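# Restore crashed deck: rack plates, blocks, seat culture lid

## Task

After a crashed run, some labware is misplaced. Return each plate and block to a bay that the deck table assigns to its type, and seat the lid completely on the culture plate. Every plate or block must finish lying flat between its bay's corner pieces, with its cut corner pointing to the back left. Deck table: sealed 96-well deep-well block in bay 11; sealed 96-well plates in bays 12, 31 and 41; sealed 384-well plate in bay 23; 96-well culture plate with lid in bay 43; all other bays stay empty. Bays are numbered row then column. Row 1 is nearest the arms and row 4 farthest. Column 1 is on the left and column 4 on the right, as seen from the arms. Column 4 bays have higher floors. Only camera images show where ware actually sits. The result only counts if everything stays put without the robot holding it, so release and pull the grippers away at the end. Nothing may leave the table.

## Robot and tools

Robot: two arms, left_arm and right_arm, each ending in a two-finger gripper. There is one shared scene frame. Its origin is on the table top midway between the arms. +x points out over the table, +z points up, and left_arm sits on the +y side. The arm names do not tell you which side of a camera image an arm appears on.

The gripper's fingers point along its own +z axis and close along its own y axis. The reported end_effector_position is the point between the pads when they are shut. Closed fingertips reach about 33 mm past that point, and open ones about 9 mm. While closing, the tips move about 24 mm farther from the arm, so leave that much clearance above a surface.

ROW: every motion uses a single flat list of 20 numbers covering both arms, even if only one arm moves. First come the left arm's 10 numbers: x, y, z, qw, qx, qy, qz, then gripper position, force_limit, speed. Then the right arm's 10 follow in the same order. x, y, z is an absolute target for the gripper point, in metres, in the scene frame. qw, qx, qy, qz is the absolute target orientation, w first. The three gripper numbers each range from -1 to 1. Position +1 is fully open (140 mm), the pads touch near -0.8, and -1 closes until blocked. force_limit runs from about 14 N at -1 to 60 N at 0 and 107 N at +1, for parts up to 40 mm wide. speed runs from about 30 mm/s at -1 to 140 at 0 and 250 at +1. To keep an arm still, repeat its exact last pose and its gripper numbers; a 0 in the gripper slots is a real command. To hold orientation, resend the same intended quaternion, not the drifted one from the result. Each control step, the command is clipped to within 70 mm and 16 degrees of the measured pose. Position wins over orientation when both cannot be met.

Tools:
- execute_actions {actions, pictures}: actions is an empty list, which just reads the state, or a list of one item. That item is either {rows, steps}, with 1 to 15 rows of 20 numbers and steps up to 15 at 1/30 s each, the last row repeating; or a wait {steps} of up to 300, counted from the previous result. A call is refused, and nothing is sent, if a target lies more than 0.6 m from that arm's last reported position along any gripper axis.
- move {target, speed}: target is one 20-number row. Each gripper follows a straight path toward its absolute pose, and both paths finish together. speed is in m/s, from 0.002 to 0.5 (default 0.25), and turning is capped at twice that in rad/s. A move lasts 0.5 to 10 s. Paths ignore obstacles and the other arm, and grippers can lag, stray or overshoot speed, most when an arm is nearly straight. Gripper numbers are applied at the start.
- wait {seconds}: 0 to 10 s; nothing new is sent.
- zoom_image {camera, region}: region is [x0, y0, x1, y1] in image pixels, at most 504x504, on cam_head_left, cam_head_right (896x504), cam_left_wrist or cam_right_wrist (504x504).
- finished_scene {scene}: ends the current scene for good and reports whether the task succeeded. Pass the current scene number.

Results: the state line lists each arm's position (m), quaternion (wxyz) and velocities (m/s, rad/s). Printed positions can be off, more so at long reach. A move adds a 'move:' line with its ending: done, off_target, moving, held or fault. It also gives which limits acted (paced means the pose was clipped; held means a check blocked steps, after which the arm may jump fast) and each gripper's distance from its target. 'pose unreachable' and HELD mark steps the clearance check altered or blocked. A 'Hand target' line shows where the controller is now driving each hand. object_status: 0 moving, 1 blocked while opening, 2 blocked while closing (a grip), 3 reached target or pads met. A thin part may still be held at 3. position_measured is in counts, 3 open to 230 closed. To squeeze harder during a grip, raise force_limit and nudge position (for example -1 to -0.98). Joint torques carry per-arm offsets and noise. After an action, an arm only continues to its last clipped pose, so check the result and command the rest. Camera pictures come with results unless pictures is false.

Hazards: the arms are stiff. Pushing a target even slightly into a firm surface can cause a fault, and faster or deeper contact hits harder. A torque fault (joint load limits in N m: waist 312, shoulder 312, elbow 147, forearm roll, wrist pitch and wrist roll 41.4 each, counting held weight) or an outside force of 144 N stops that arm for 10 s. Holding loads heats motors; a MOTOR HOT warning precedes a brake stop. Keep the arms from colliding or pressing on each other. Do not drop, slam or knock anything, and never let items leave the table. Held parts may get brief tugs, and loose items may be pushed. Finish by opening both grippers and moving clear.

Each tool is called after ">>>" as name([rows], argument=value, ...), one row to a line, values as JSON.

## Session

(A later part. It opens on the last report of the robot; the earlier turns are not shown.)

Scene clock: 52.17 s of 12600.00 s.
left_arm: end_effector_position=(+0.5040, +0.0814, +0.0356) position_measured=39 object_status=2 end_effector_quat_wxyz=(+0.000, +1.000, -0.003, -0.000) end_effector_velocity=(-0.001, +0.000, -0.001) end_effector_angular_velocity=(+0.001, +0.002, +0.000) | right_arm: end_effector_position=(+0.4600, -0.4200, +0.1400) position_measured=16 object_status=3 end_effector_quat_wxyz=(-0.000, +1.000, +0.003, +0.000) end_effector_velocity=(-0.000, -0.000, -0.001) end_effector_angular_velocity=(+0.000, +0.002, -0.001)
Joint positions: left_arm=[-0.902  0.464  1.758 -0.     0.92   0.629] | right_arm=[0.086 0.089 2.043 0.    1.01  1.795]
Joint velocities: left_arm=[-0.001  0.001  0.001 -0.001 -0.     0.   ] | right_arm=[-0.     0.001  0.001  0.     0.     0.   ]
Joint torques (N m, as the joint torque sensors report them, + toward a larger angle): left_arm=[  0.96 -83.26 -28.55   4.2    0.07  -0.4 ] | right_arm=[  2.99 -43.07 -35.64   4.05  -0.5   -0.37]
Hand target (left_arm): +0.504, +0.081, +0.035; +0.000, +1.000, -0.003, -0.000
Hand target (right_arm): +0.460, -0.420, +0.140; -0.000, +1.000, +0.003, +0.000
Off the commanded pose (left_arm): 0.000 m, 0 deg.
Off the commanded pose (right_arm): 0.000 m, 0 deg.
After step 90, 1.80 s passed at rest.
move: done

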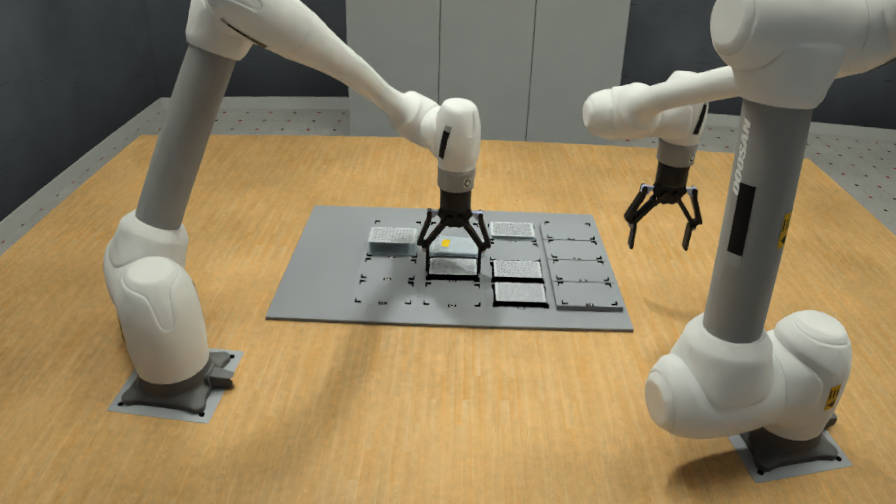

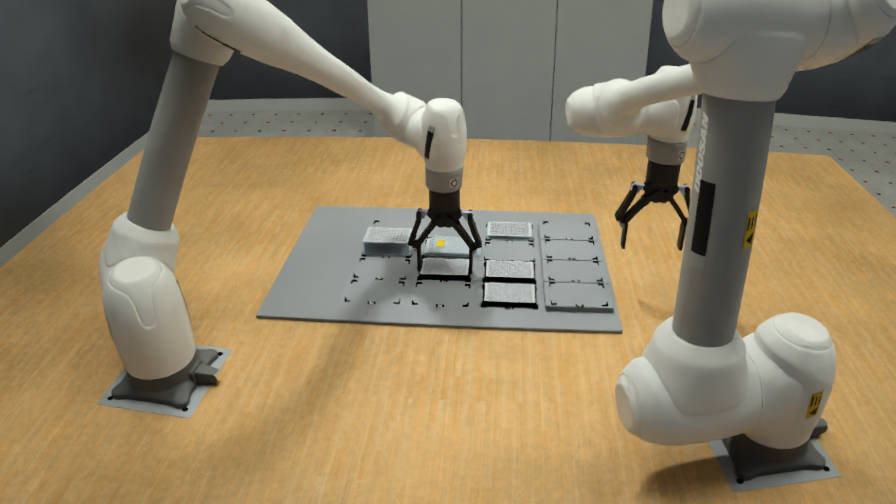

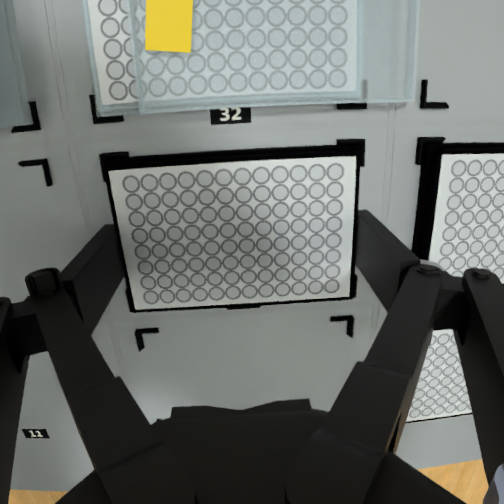

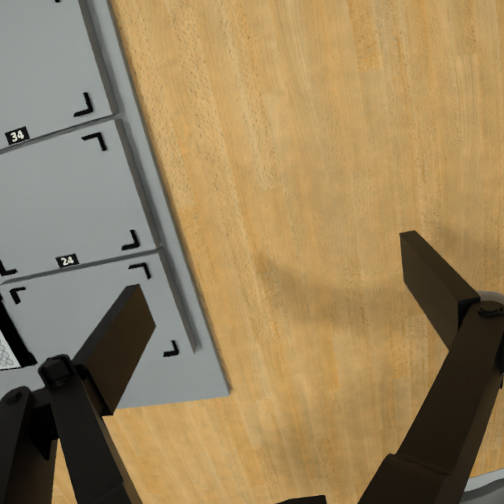

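>>> move(target=[0.5037,0.0814,0.0345,0,1,-0.003,0,-1,-0.3,-0.7,0.46,-0.42,0.14,0,1,0.0035,0,0.9,-0.3,-0.7], speed=0.01)

>>> move(target=[0.5037,0.0814,0.0345,0,1,-0.003,0,0.9,-0.3,-0.7,0.46,-0.42,0.14,0,1,0.0035,0,0.9,-0.3,-0.7])

>>> move(target=[0.45,0.06,0.11,0,1,-0.003,0,0.9,-0.3,-0.7,0.46,-0.42,0.14,0,1,0.0035,0,0.9,-0.3,-0.7], speed=0.2)

>>> zoom_image(camera="cam_left_wrist", region=[80,10,504,230])

>>> move(target=[0.611,0.058,0.075,0,0.7071,0.7071,0,0.38,-0.6,-0.3,0.46,-0.42,0.14,0,1,0.0035,0,0.9,-0.3,-0.7], speed=0.4)

Scene clock: 64.23 s of 12600.00 s.
left_arm: end_effector_position=(+0.5037, +0.0814, +0.0345) position_measured=39 object_status=2 end_effector_quat_wxyz=(+0.000, +1.000, -0.003, +0.000) end_effector_velocity=(-0.001, -0.000, -0.000) end_effector_angular_velocity=(+0.001, +0.000, -0.001) | right_arm: end_effector_position=(+0.4600, -0.4200, +0.1400) position_measured=16 object_status=3 end_effector_quat_wxyz=(-0.000, +1.000, +0.003, +0.000) end_effector_velocity=(-0.000, -0.001, +0.000) end_effector_angular_velocity=(+0.000, +0.000, -0.001)
Joint positions: left_arm=[-0.902  0.465  1.759  0.     0.918  0.629] | right_arm=[0.086 0.089 2.043 0.    1.01  1.795]
Joint velocities: left_arm=[-0.001  0.     0.     0.     0.     0.   ] | right_arm=[-0.001 -0.001  0.     0.     0.     0.   ]
Joint torques (N m, as the joint torque sensors report them, + toward a larger angle): left_arm=[ -1.67 -63.19 -18.82   2.19  -1.33  -0.63] | right_arm=[  1.27 -46.29 -35.7    4.47  -0.09  -0.39]
Hand target (left_arm): +0.504, +0.081, +0.034; +0.000, +1.000, -0.003, -0.000
Hand target (right_arm): +0.460, -0.420, +0.140; -0.000, +1.000, +0.003, +0.000
Off the commanded pose (left_arm): 0.000 m, 0 deg.
Off the commanded pose (right_arm): 0.000 m, 0 deg.
After step 90, 8.37 s passed at rest.
move: done

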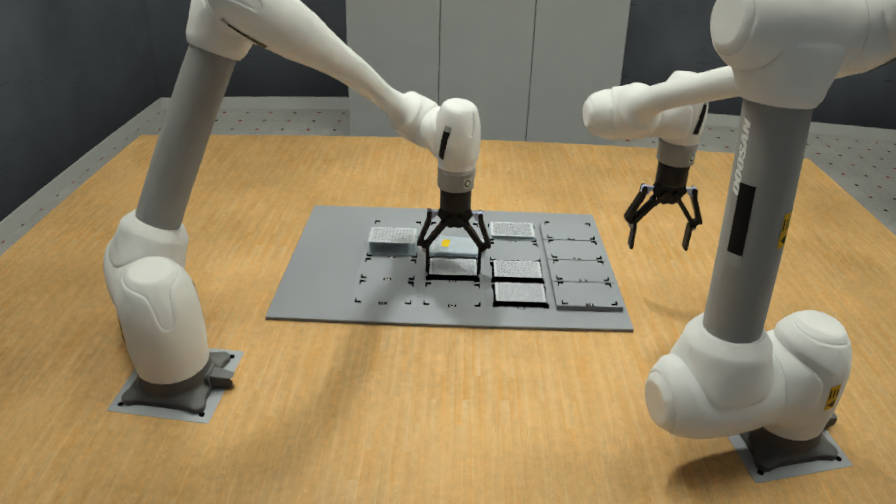

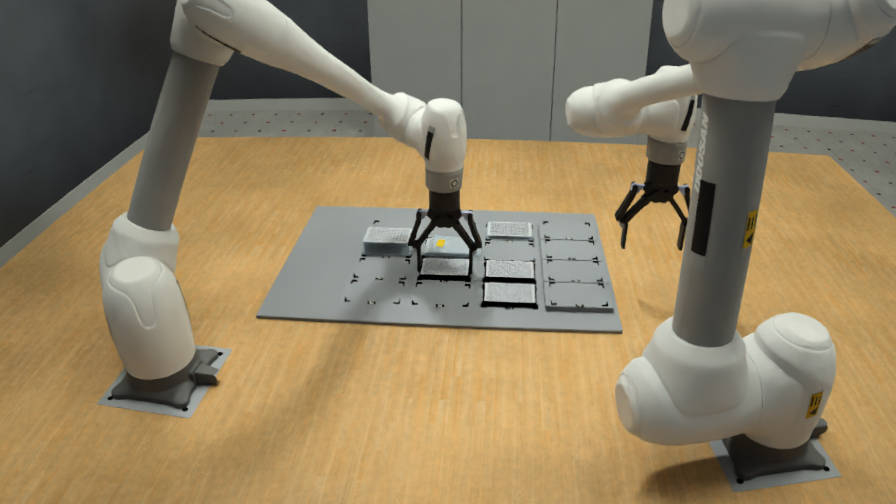

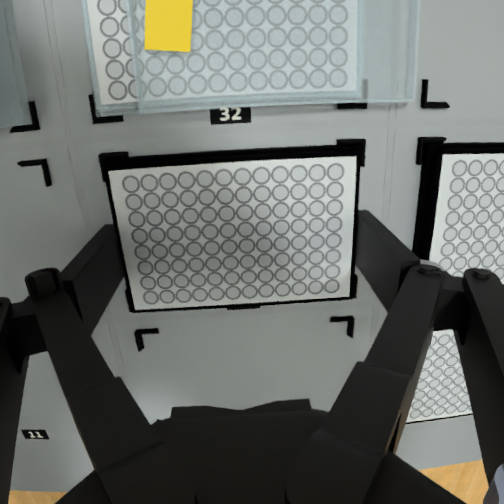

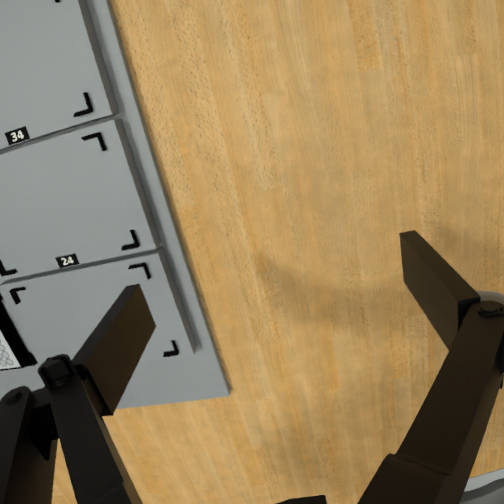

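Scene clock: 64.93 s of 12600.00 s.
left_arm: end_effector_position=(+0.5037, +0.0814, +0.0345) position_measured=16 object_status=3 end_effector_quat_wxyz=(-0.000, +1.000, -0.003, +0.000) end_effector_velocity=(+0.000, -0.001, +0.000) end_effector_angular_velocity=(-0.001, -0.000, -0.001) | right_arm: end_effector_position=(+0.4600, -0.4200, +0.1400) position_measured=16 object_status=3 end_effector_quat_wxyz=(-0.000, +1.000, +0.003, +0.000) end_effector_velocity=(-0.000, -0.000, +0.001) end_effector_angular_velocity=(-0.001, -0.001, +0.001)
Joint positions: left_arm=[-0.902  0.465  1.759  0.     0.918  0.629] | right_arm=[0.086 0.089 2.043 0.    1.01  1.795]
Joint velocities: left_arm=[-0.     0.    -0.001 -0.    -0.     0.001] | right_arm=[ 0.    -0.001  0.    -0.001 -0.    -0.   ]
Joint torques (N m, as the joint torque sensors report them, + toward a larger angle): left_arm=[ -1.2  -84.05 -29.83   3.6    0.36  -0.46] | right_arm=[ -1.29 -42.75 -35.37   3.87  -0.13  -0.52]
Hand target (left_arm): +0.504, +0.081, +0.034; -0.000, +1.000, -0.003, +0.000
Hand target (right_arm): +0.460, -0.420, +0.140; -0.000, +1.000, +0.003, +0.000
Off the commanded pose (left_arm): 0.000 m, 0 deg.
Off the commanded pose (right_arm): 0.000 m, 0 deg.
move: done

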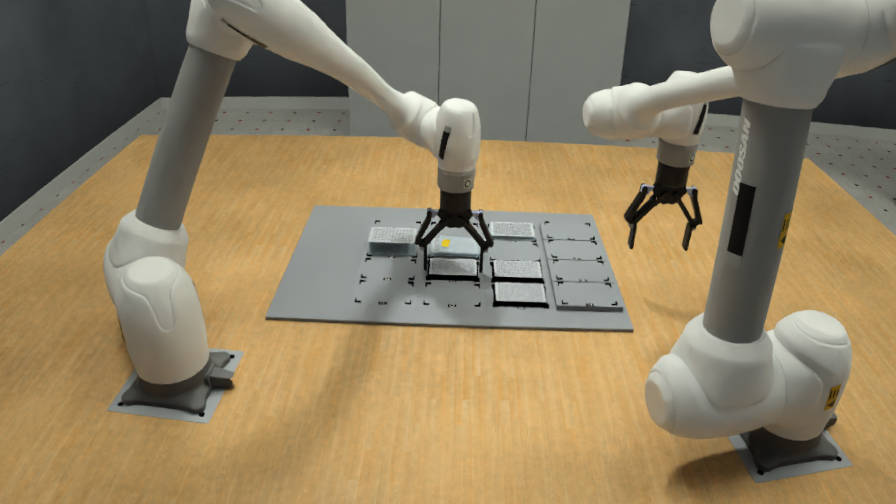

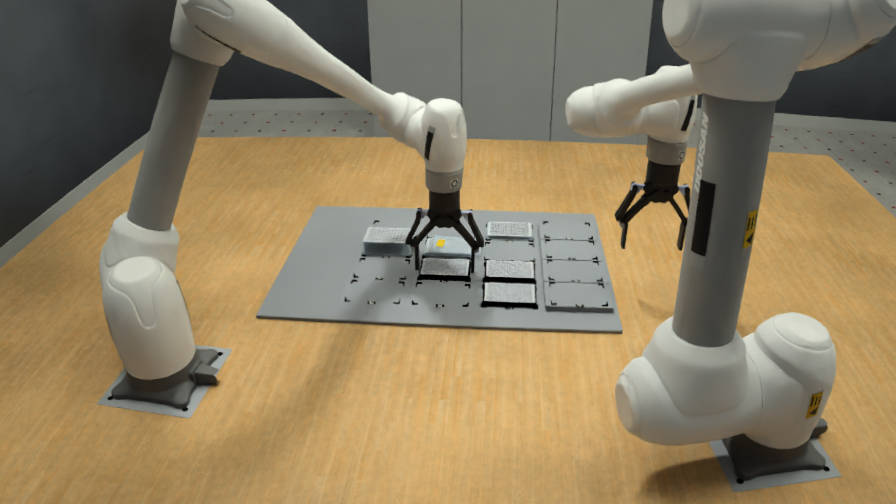

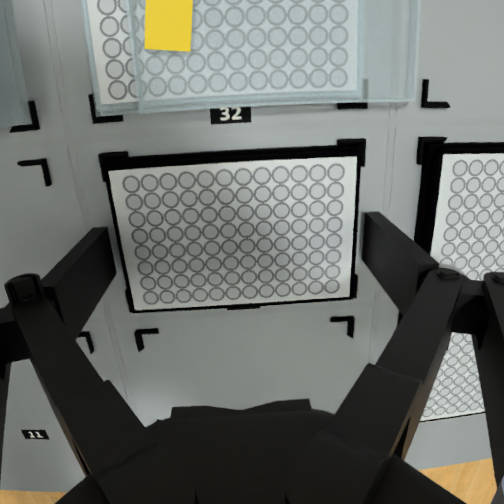

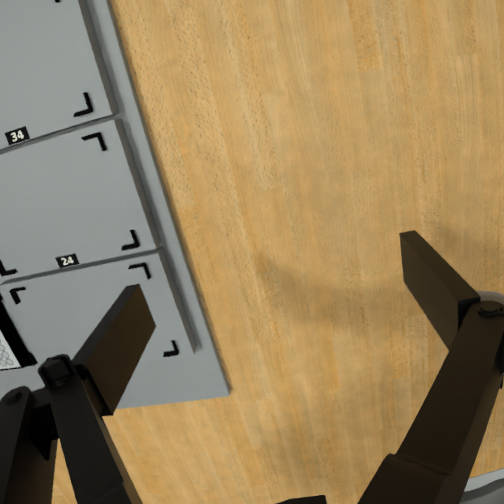

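Scene clock: 65.83 s of 12600.00 s.
left_arm: end_effector_position=(+0.4499, +0.0601, +0.1099) position_measured=16 object_status=3 end_effector_quat_wxyz=(+0.000, +1.000, -0.003, -0.000) end_effector_velocity=(-0.001, -0.001, +0.001) end_effector_angular_velocity=(-0.002, -0.000, -0.000) | right_arm: end_effector_position=(+0.4600, -0.4200, +0.1400) position_measured=16 object_status=3 end_effector_quat_wxyz=(-0.000, +1.000, +0.003, +0.000) end_effector_velocity=(-0.001, -0.000, -0.001) end_effector_angular_velocity=(-0.000, +0.002, -0.001)
Joint positions: left_arm=[-0.981  0.376  1.734 -0.     1.032  0.55 ] | right_arm=[0.086 0.089 2.043 0.    1.01  1.795]
Joint velocities: left_arm=[-0.002 -0.001 -0.001 -0.001 -0.    -0.001] | right_arm=[-0.     0.     0.002  0.     0.     0.   ]
Joint torques (N m, as the joint torque sensors report them, + toward a larger angle): left_arm=[ -1.1  -78.44 -32.33   3.89   0.45  -0.18] | right_arm=[  2.03 -48.15 -36.31   3.61  -0.54  -0.51]
Hand target (left_arm): +0.450, +0.060, +0.110; +0.000, +1.000, -0.003, -0.000
Hand target (right_arm): +0.460, -0.420, +0.140; -0.000, +1.000, +0.003, +0.000
Off the commanded pose (left_arm): 0.000 m, 0 deg.
Off the commanded pose (right_arm): 0.000 m, 0 deg.
move: done

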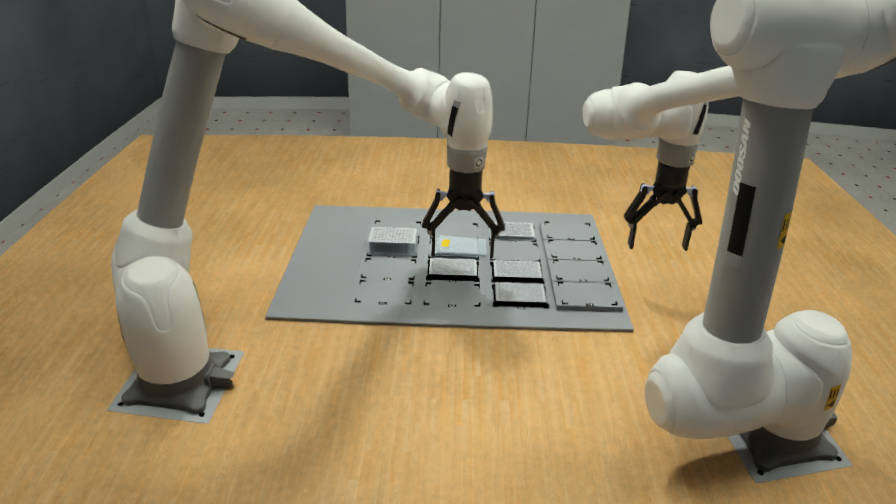

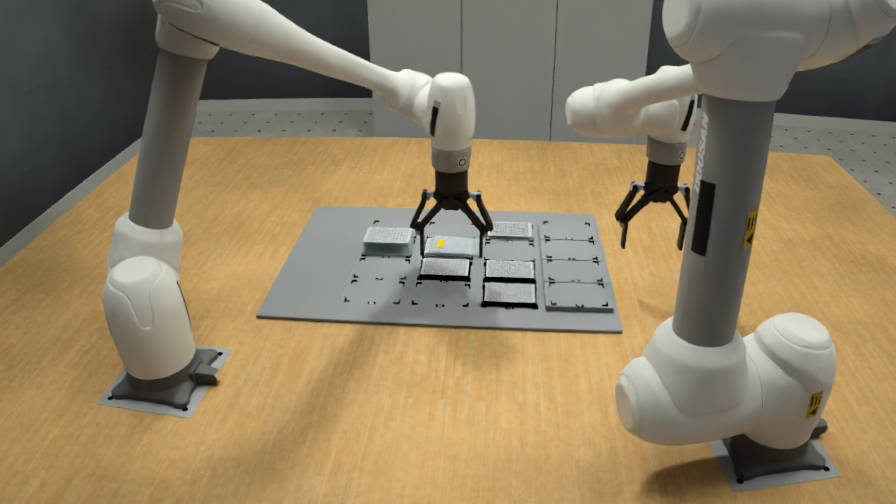

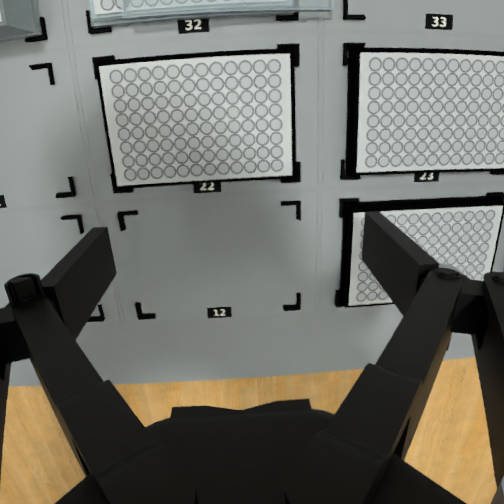

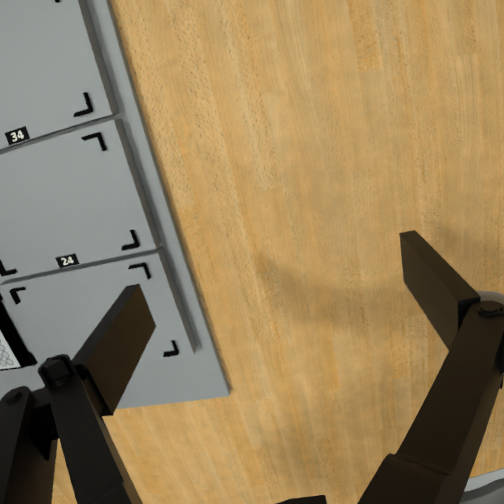

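Region (80, 10, 504, 230) of cam_left_wrist's 504x504 image, scaled by 1.189, with more detail than that image has; it fills the top 262 rows of this view, and the rest is white.

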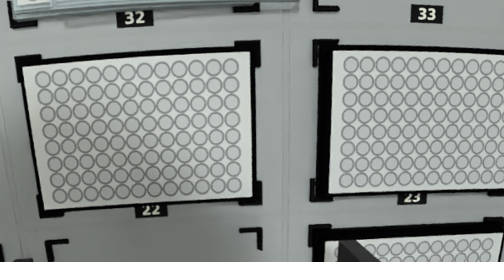

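Scene clock: 68.27 s of 12600.00 s.
left_arm: end_effector_position=(+0.6110, +0.0580, +0.0751) position_measured=81 object_status=3 end_effector_quat_wxyz=(-0.000, +0.707, +0.707, +0.000) end_effector_velocity=(+0.002, -0.000, +0.000) end_effector_angular_velocity=(-0.000, -0.002, +0.006) | right_arm: end_effector_position=(+0.4600, -0.4200, +0.1400) position_measured=16 object_status=3 end_effector_quat_wxyz=(-0.000, +1.000, +0.003, +0.000) end_effector_velocity=(+0.000, -0.000, +0.001) end_effector_angular_velocity=(+0.001, -0.001, -0.001)
Joint positions: left_arm=[-0.811  0.548  1.536  0.     1.058 -0.857] | right_arm=[0.086 0.089 2.043 0.    1.01  1.795]
Joint velocities: left_arm=[ 0.001  0.001 -0.002  0.001 -0.    -0.006] | right_arm=[-0.001 -0.001  0.     0.001 -0.    -0.   ]
Joint torques (N m, as the joint torque sensors report them, + toward a larger angle): left_arm=[ -0.32 -96.37 -32.98   3.78   0.47  -0.5 ] | right_arm=[  0.35 -42.87 -36.06   3.97  -0.24  -0.7 ]
Hand target (left_arm): +0.611, +0.058, +0.075; -0.000, +0.707, +0.707, +0.000
Hand target (right_arm): +0.460, -0.420, +0.140; -0.000, +1.000, +0.003, +0.000
Off the commanded pose (left_arm): 0.000 m, 0 deg.
Off the commanded pose (right_arm): 0.000 m, 0 deg.
move: done

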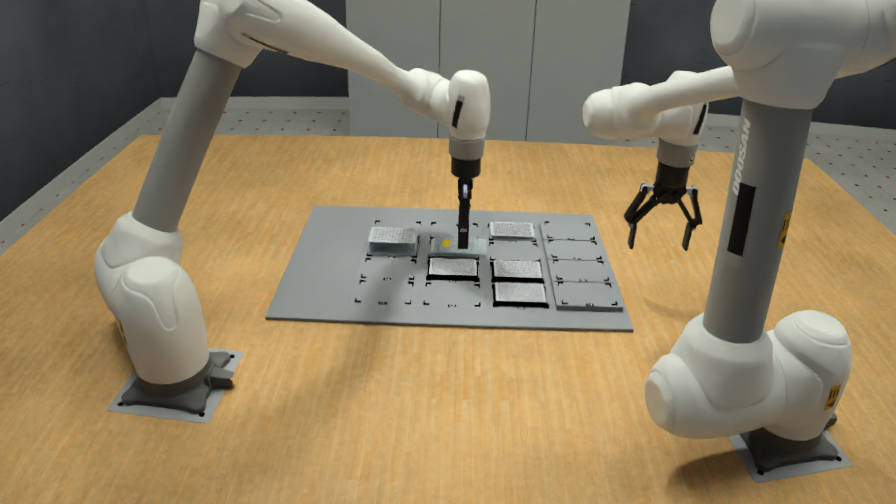

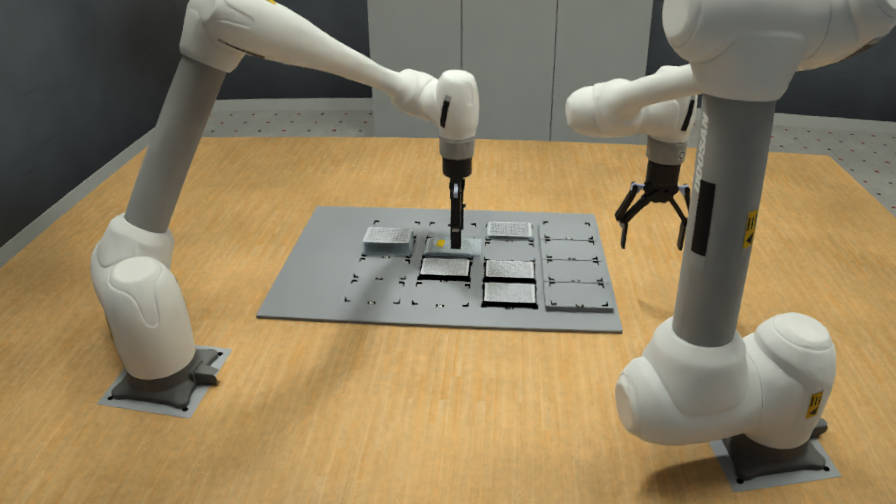

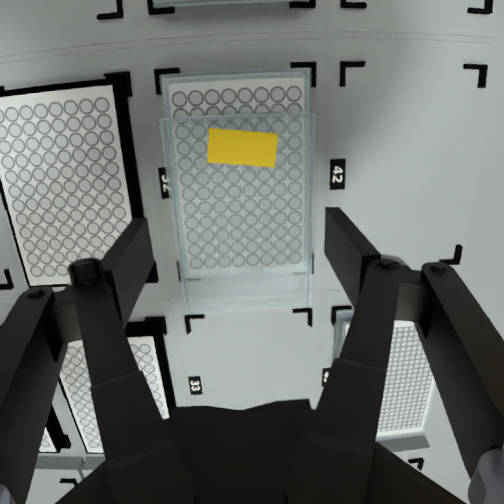

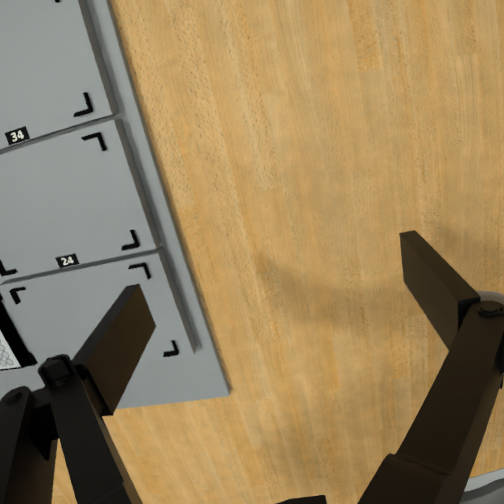

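>>> move(target=[0.614,0.058,0.048,0,0.709,0.705,0,0.38,-0.6,-0.6,0.46,-0.42,0.14,0,1,0.0035,0,0.9,-0.3,-0.7], speed=0.05)

>>> move(target=[0.614,0.058,0.048,0,0.709,0.705,0,-1,-0.6,-0.6,0.46,-0.42,0.14,0,1,0.0035,0,0.9,-0.3,-0.7])

>>> move(target=[0.614,0.079,0.050,0,0.709,0.705,0,-1,-0.6,-0.6,0.46,-0.42,0.14,0,1,0.0035,0,0.9,-0.3,-0.7], speed=0.02)

>>> zoom_image(camera="cam_left_wrist", region=[120,80,370,360])

Scene clock: 76.27 s of 12600.00 s.
left_arm: end_effector_position=(+0.6140, +0.0580, +0.0481) position_measured=81 object_status=3 end_effector_quat_wxyz=(+0.000, +0.709, +0.705, -0.000) end_effector_velocity=(+0.000, +0.001, -0.002) end_effector_angular_velocity=(+0.001, +0.001, +0.001) | right_arm: end_effector_position=(+0.4600, -0.4200, +0.1400) position_measured=16 object_status=3 end_effector_quat_wxyz=(-0.000, +1.000, +0.003, +0.000) end_effector_velocity=(+0.000, +0.001, +0.000) end_effector_angular_velocity=(+0.001, -0.000, +0.000)
Joint positions: left_arm=[-0.808  0.573  1.55  -0.     1.019 -0.848] | right_arm=[0.086 0.089 2.043 0.    1.01  1.795]
Joint velocities: left_arm=[ 0.001  0.002  0.002 -0.    -0.002 -0.   ] | right_arm=[ 0.001  0.    -0.001  0.001 -0.    -0.   ]
Joint torques (N m, as the joint torque sensors report them, + toward a larger angle): left_arm=[ -0.38 -95.99 -32.11   4.04   0.32  -0.39] | right_arm=[  4.15 -41.65 -35.02   4.19  -0.53  -0.32]
Hand target (left_arm): +0.614, +0.058, +0.048; -0.000, +0.709, +0.705, -0.000
Hand target (right_arm): +0.460, -0.420, +0.140; -0.000, +1.000, +0.003, +0.000
Off the commanded pose (left_arm): 0.000 m, 0 deg.
Off the commanded pose (right_arm): 0.000 m, 0 deg.
After step 90, 4.17 s passed at rest.
move: done

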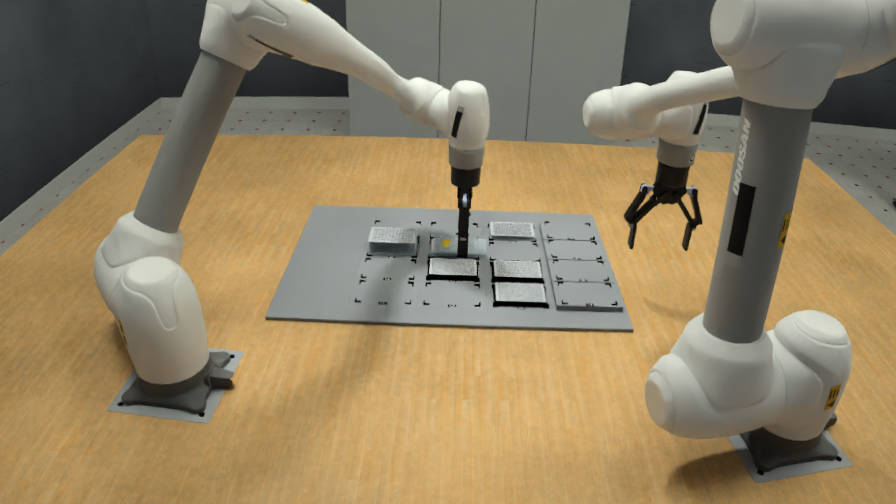

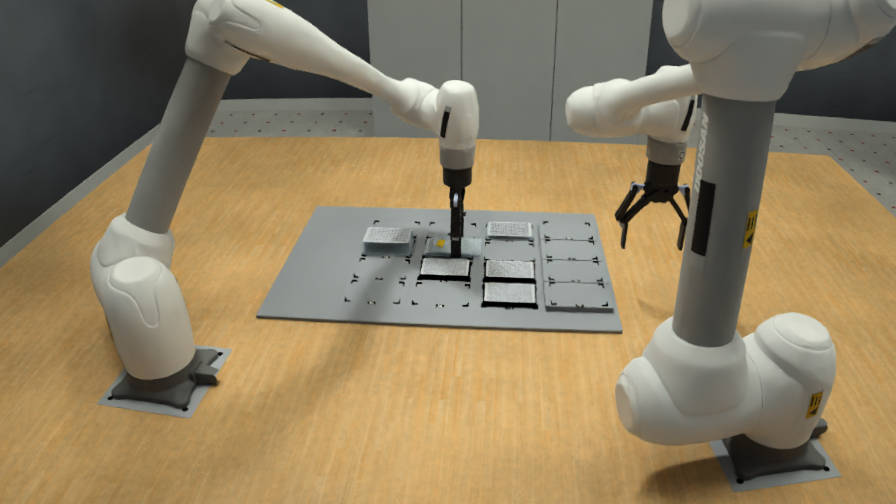

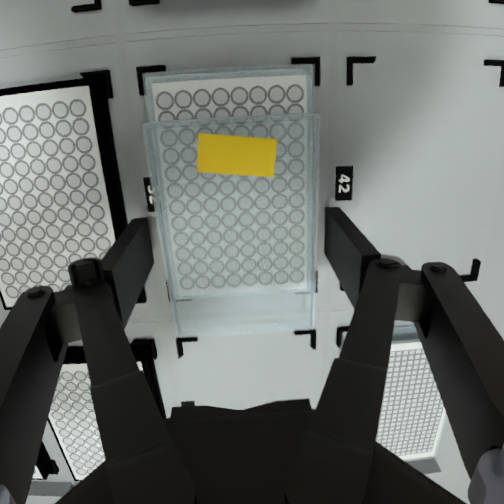

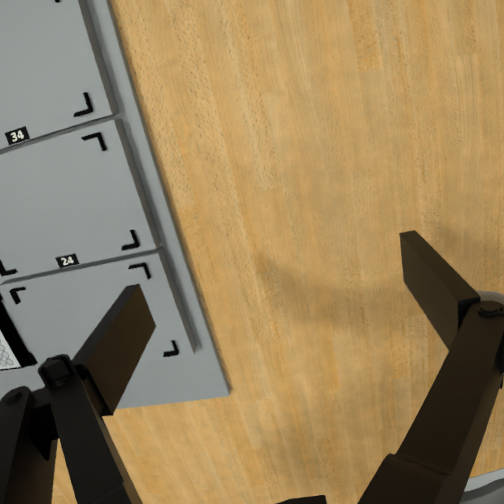

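Scene clock: 76.97 s of 12600.00 s.
left_arm: end_effector_position=(+0.6140, +0.0580, +0.0480) position_measured=102 object_status=2 end_effector_quat_wxyz=(-0.000, +0.709, +0.705, -0.000) end_effector_velocity=(-0.000, -0.000, +0.000) end_effector_angular_velocity=(-0.000, +0.000, -0.000) | right_arm: end_effector_position=(+0.4600, -0.4200, +0.1400) position_measured=16 object_status=3 end_effector_quat_wxyz=(-0.000, +1.000, +0.003, +0.000) end_effector_velocity=(+0.000, -0.000, -0.000) end_effector_angular_velocity=(-0.000, +0.000, -0.000)
Joint positions: left_arm=[-0.808  0.573  1.55  -0.     1.019 -0.848] | right_arm=[0.086 0.089 2.043 0.    1.01  1.795]
Joint velocities: left_arm=[-0. -0.  0. -0.  0. -0.] | right_arm=[-0.  0.  0. -0. -0.  0.]
Joint torques (N m, as the joint torque sensors report them, + toward a larger angle): left_arm=[ -0.82 -87.96 -27.83   3.95   0.16  -0.26] | right_arm=[  2.11 -43.09 -36.96   3.81  -0.11  -0.72]
Hand target (left_arm): +0.614, +0.058, +0.048; -0.000, +0.709, +0.705, -0.000
Hand target (right_arm): +0.460, -0.420, +0.140; -0.000, +1.000, +0.003, +0.000
Off the commanded pose (left_arm): 0.000 m, 0 deg.
Off the commanded pose (right_arm): 0.000 m, 0 deg.
move: done

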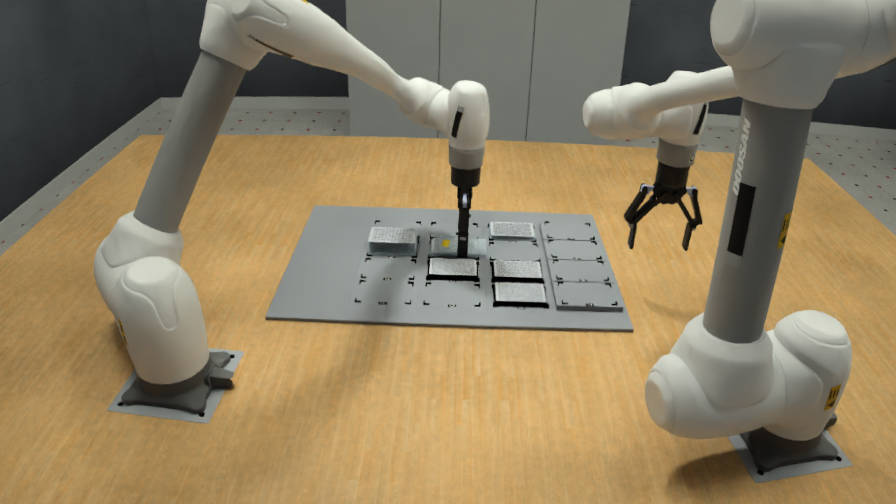

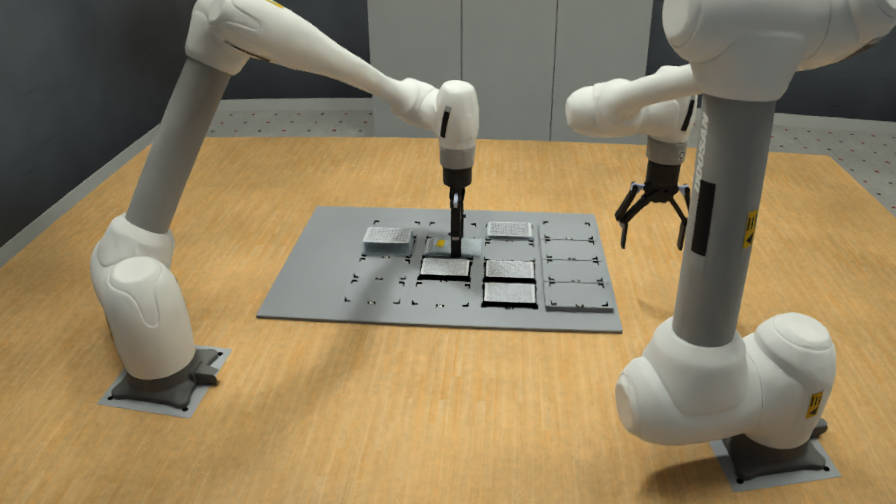

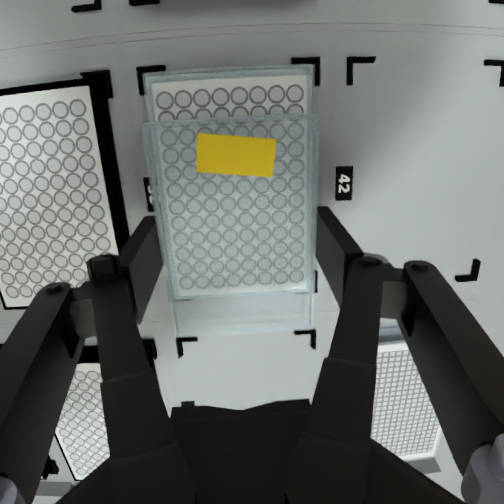

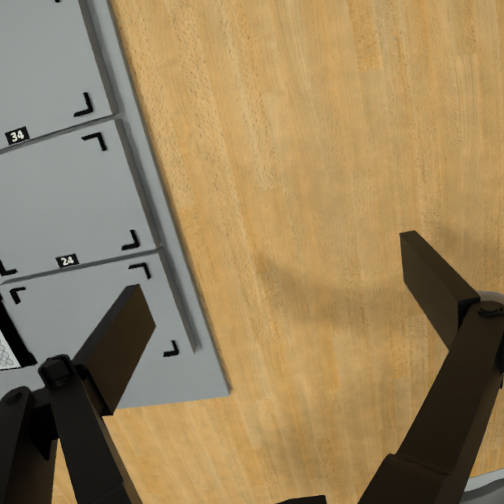

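Scene clock: 78.27 s of 12600.00 s.
left_arm: end_effector_position=(+0.6140, +0.0789, +0.0500) position_measured=102 object_status=2 end_effector_quat_wxyz=(-0.000, +0.709, +0.705, -0.000) end_effector_velocity=(-0.000, +0.002, -0.000) end_effector_angular_velocity=(+0.001, +0.001, +0.001) | right_arm: end_effector_position=(+0.4600, -0.4200, +0.1400) position_measured=16 object_status=3 end_effector_quat_wxyz=(-0.000, +1.000, +0.003, +0.000) end_effector_velocity=(+0.000, +0.000, +0.001) end_effector_angular_velocity=(+0.001, -0.001, +0.000)
Joint positions: left_arm=[-0.791  0.55   1.583 -0.     1.008 -0.831] | right_arm=[0.086 0.089 2.043 0.    1.01  1.795]
Joint velocities: left_arm=[ 0.001 -0.     0.001 -0.     0.001  0.   ] | right_arm=[ 0.    -0.001 -0.001  0.    -0.    -0.   ]
Joint torques (N m, as the joint torque sensors report them, + toward a larger angle): left_arm=[ -2.23 -94.12 -32.     3.84   0.37  -0.45] | right_arm=[  1.35 -44.39 -35.27   3.95   0.04   0.03]
Hand target (left_arm): +0.614, +0.079, +0.050; -0.000, +0.709, +0.705, +0.000
Hand target (right_arm): +0.460, -0.420, +0.140; -0.000, +1.000, +0.003, +0.000
Off the commanded pose (left_arm): 0.000 m, 0 deg.
Off the commanded pose (right_arm): 0.000 m, 0 deg.
move: done

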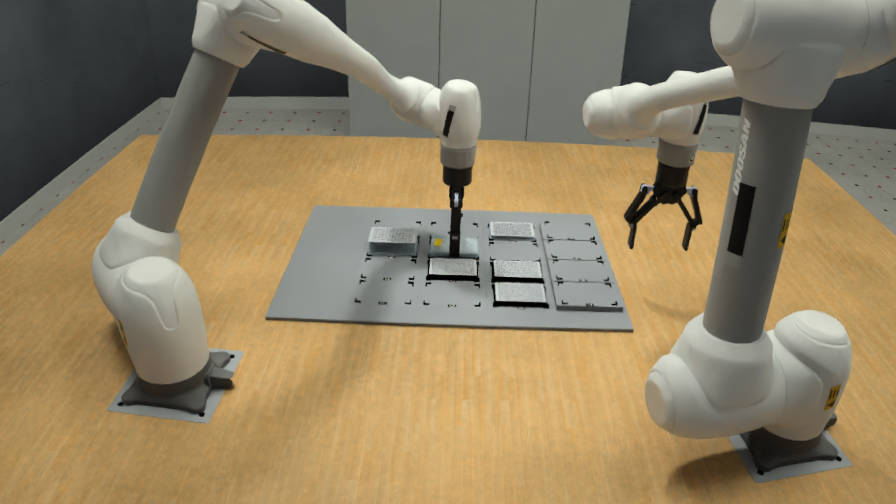

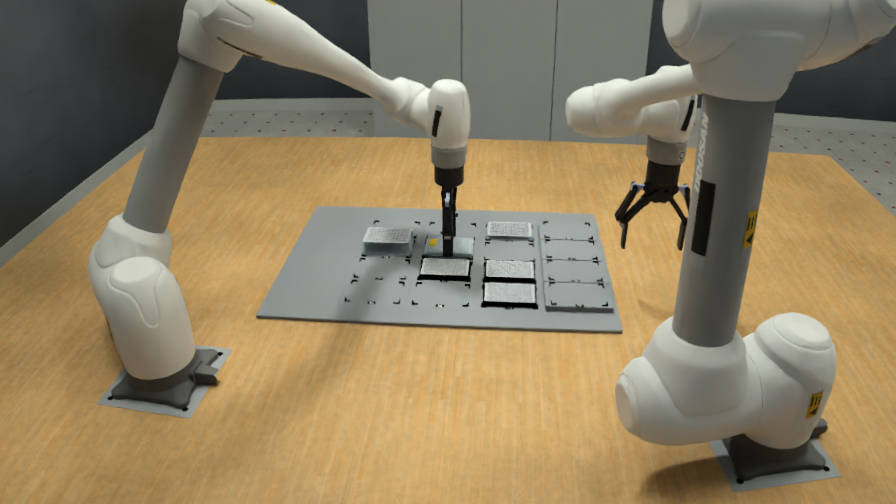

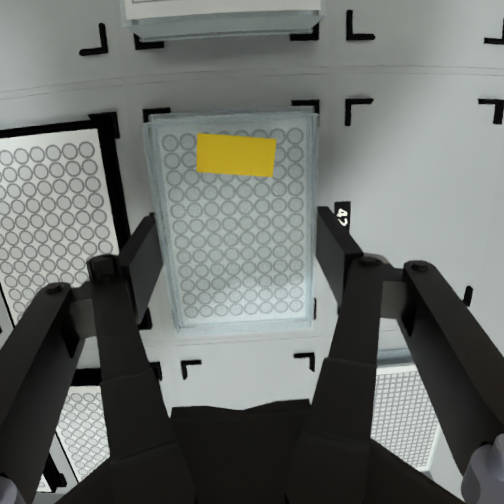

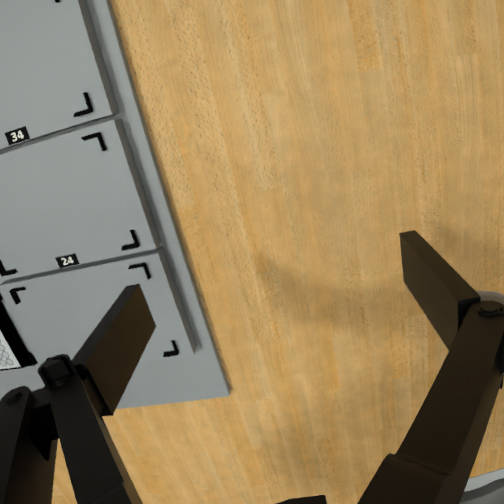

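Region (120, 80, 370, 360) of cam_left_wrist's 504x504 image, scaled by 1.800, with more detail than that image has; it fills the left 450 columns of this view, and the rest is white.

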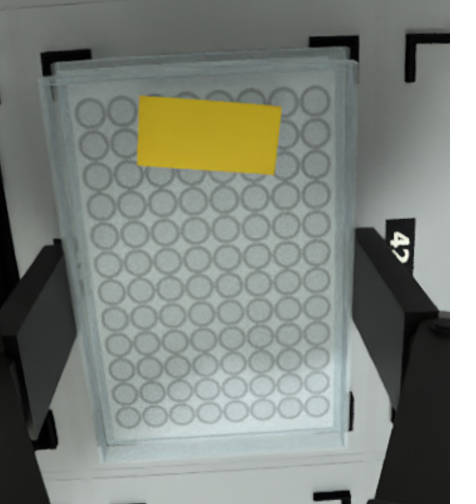

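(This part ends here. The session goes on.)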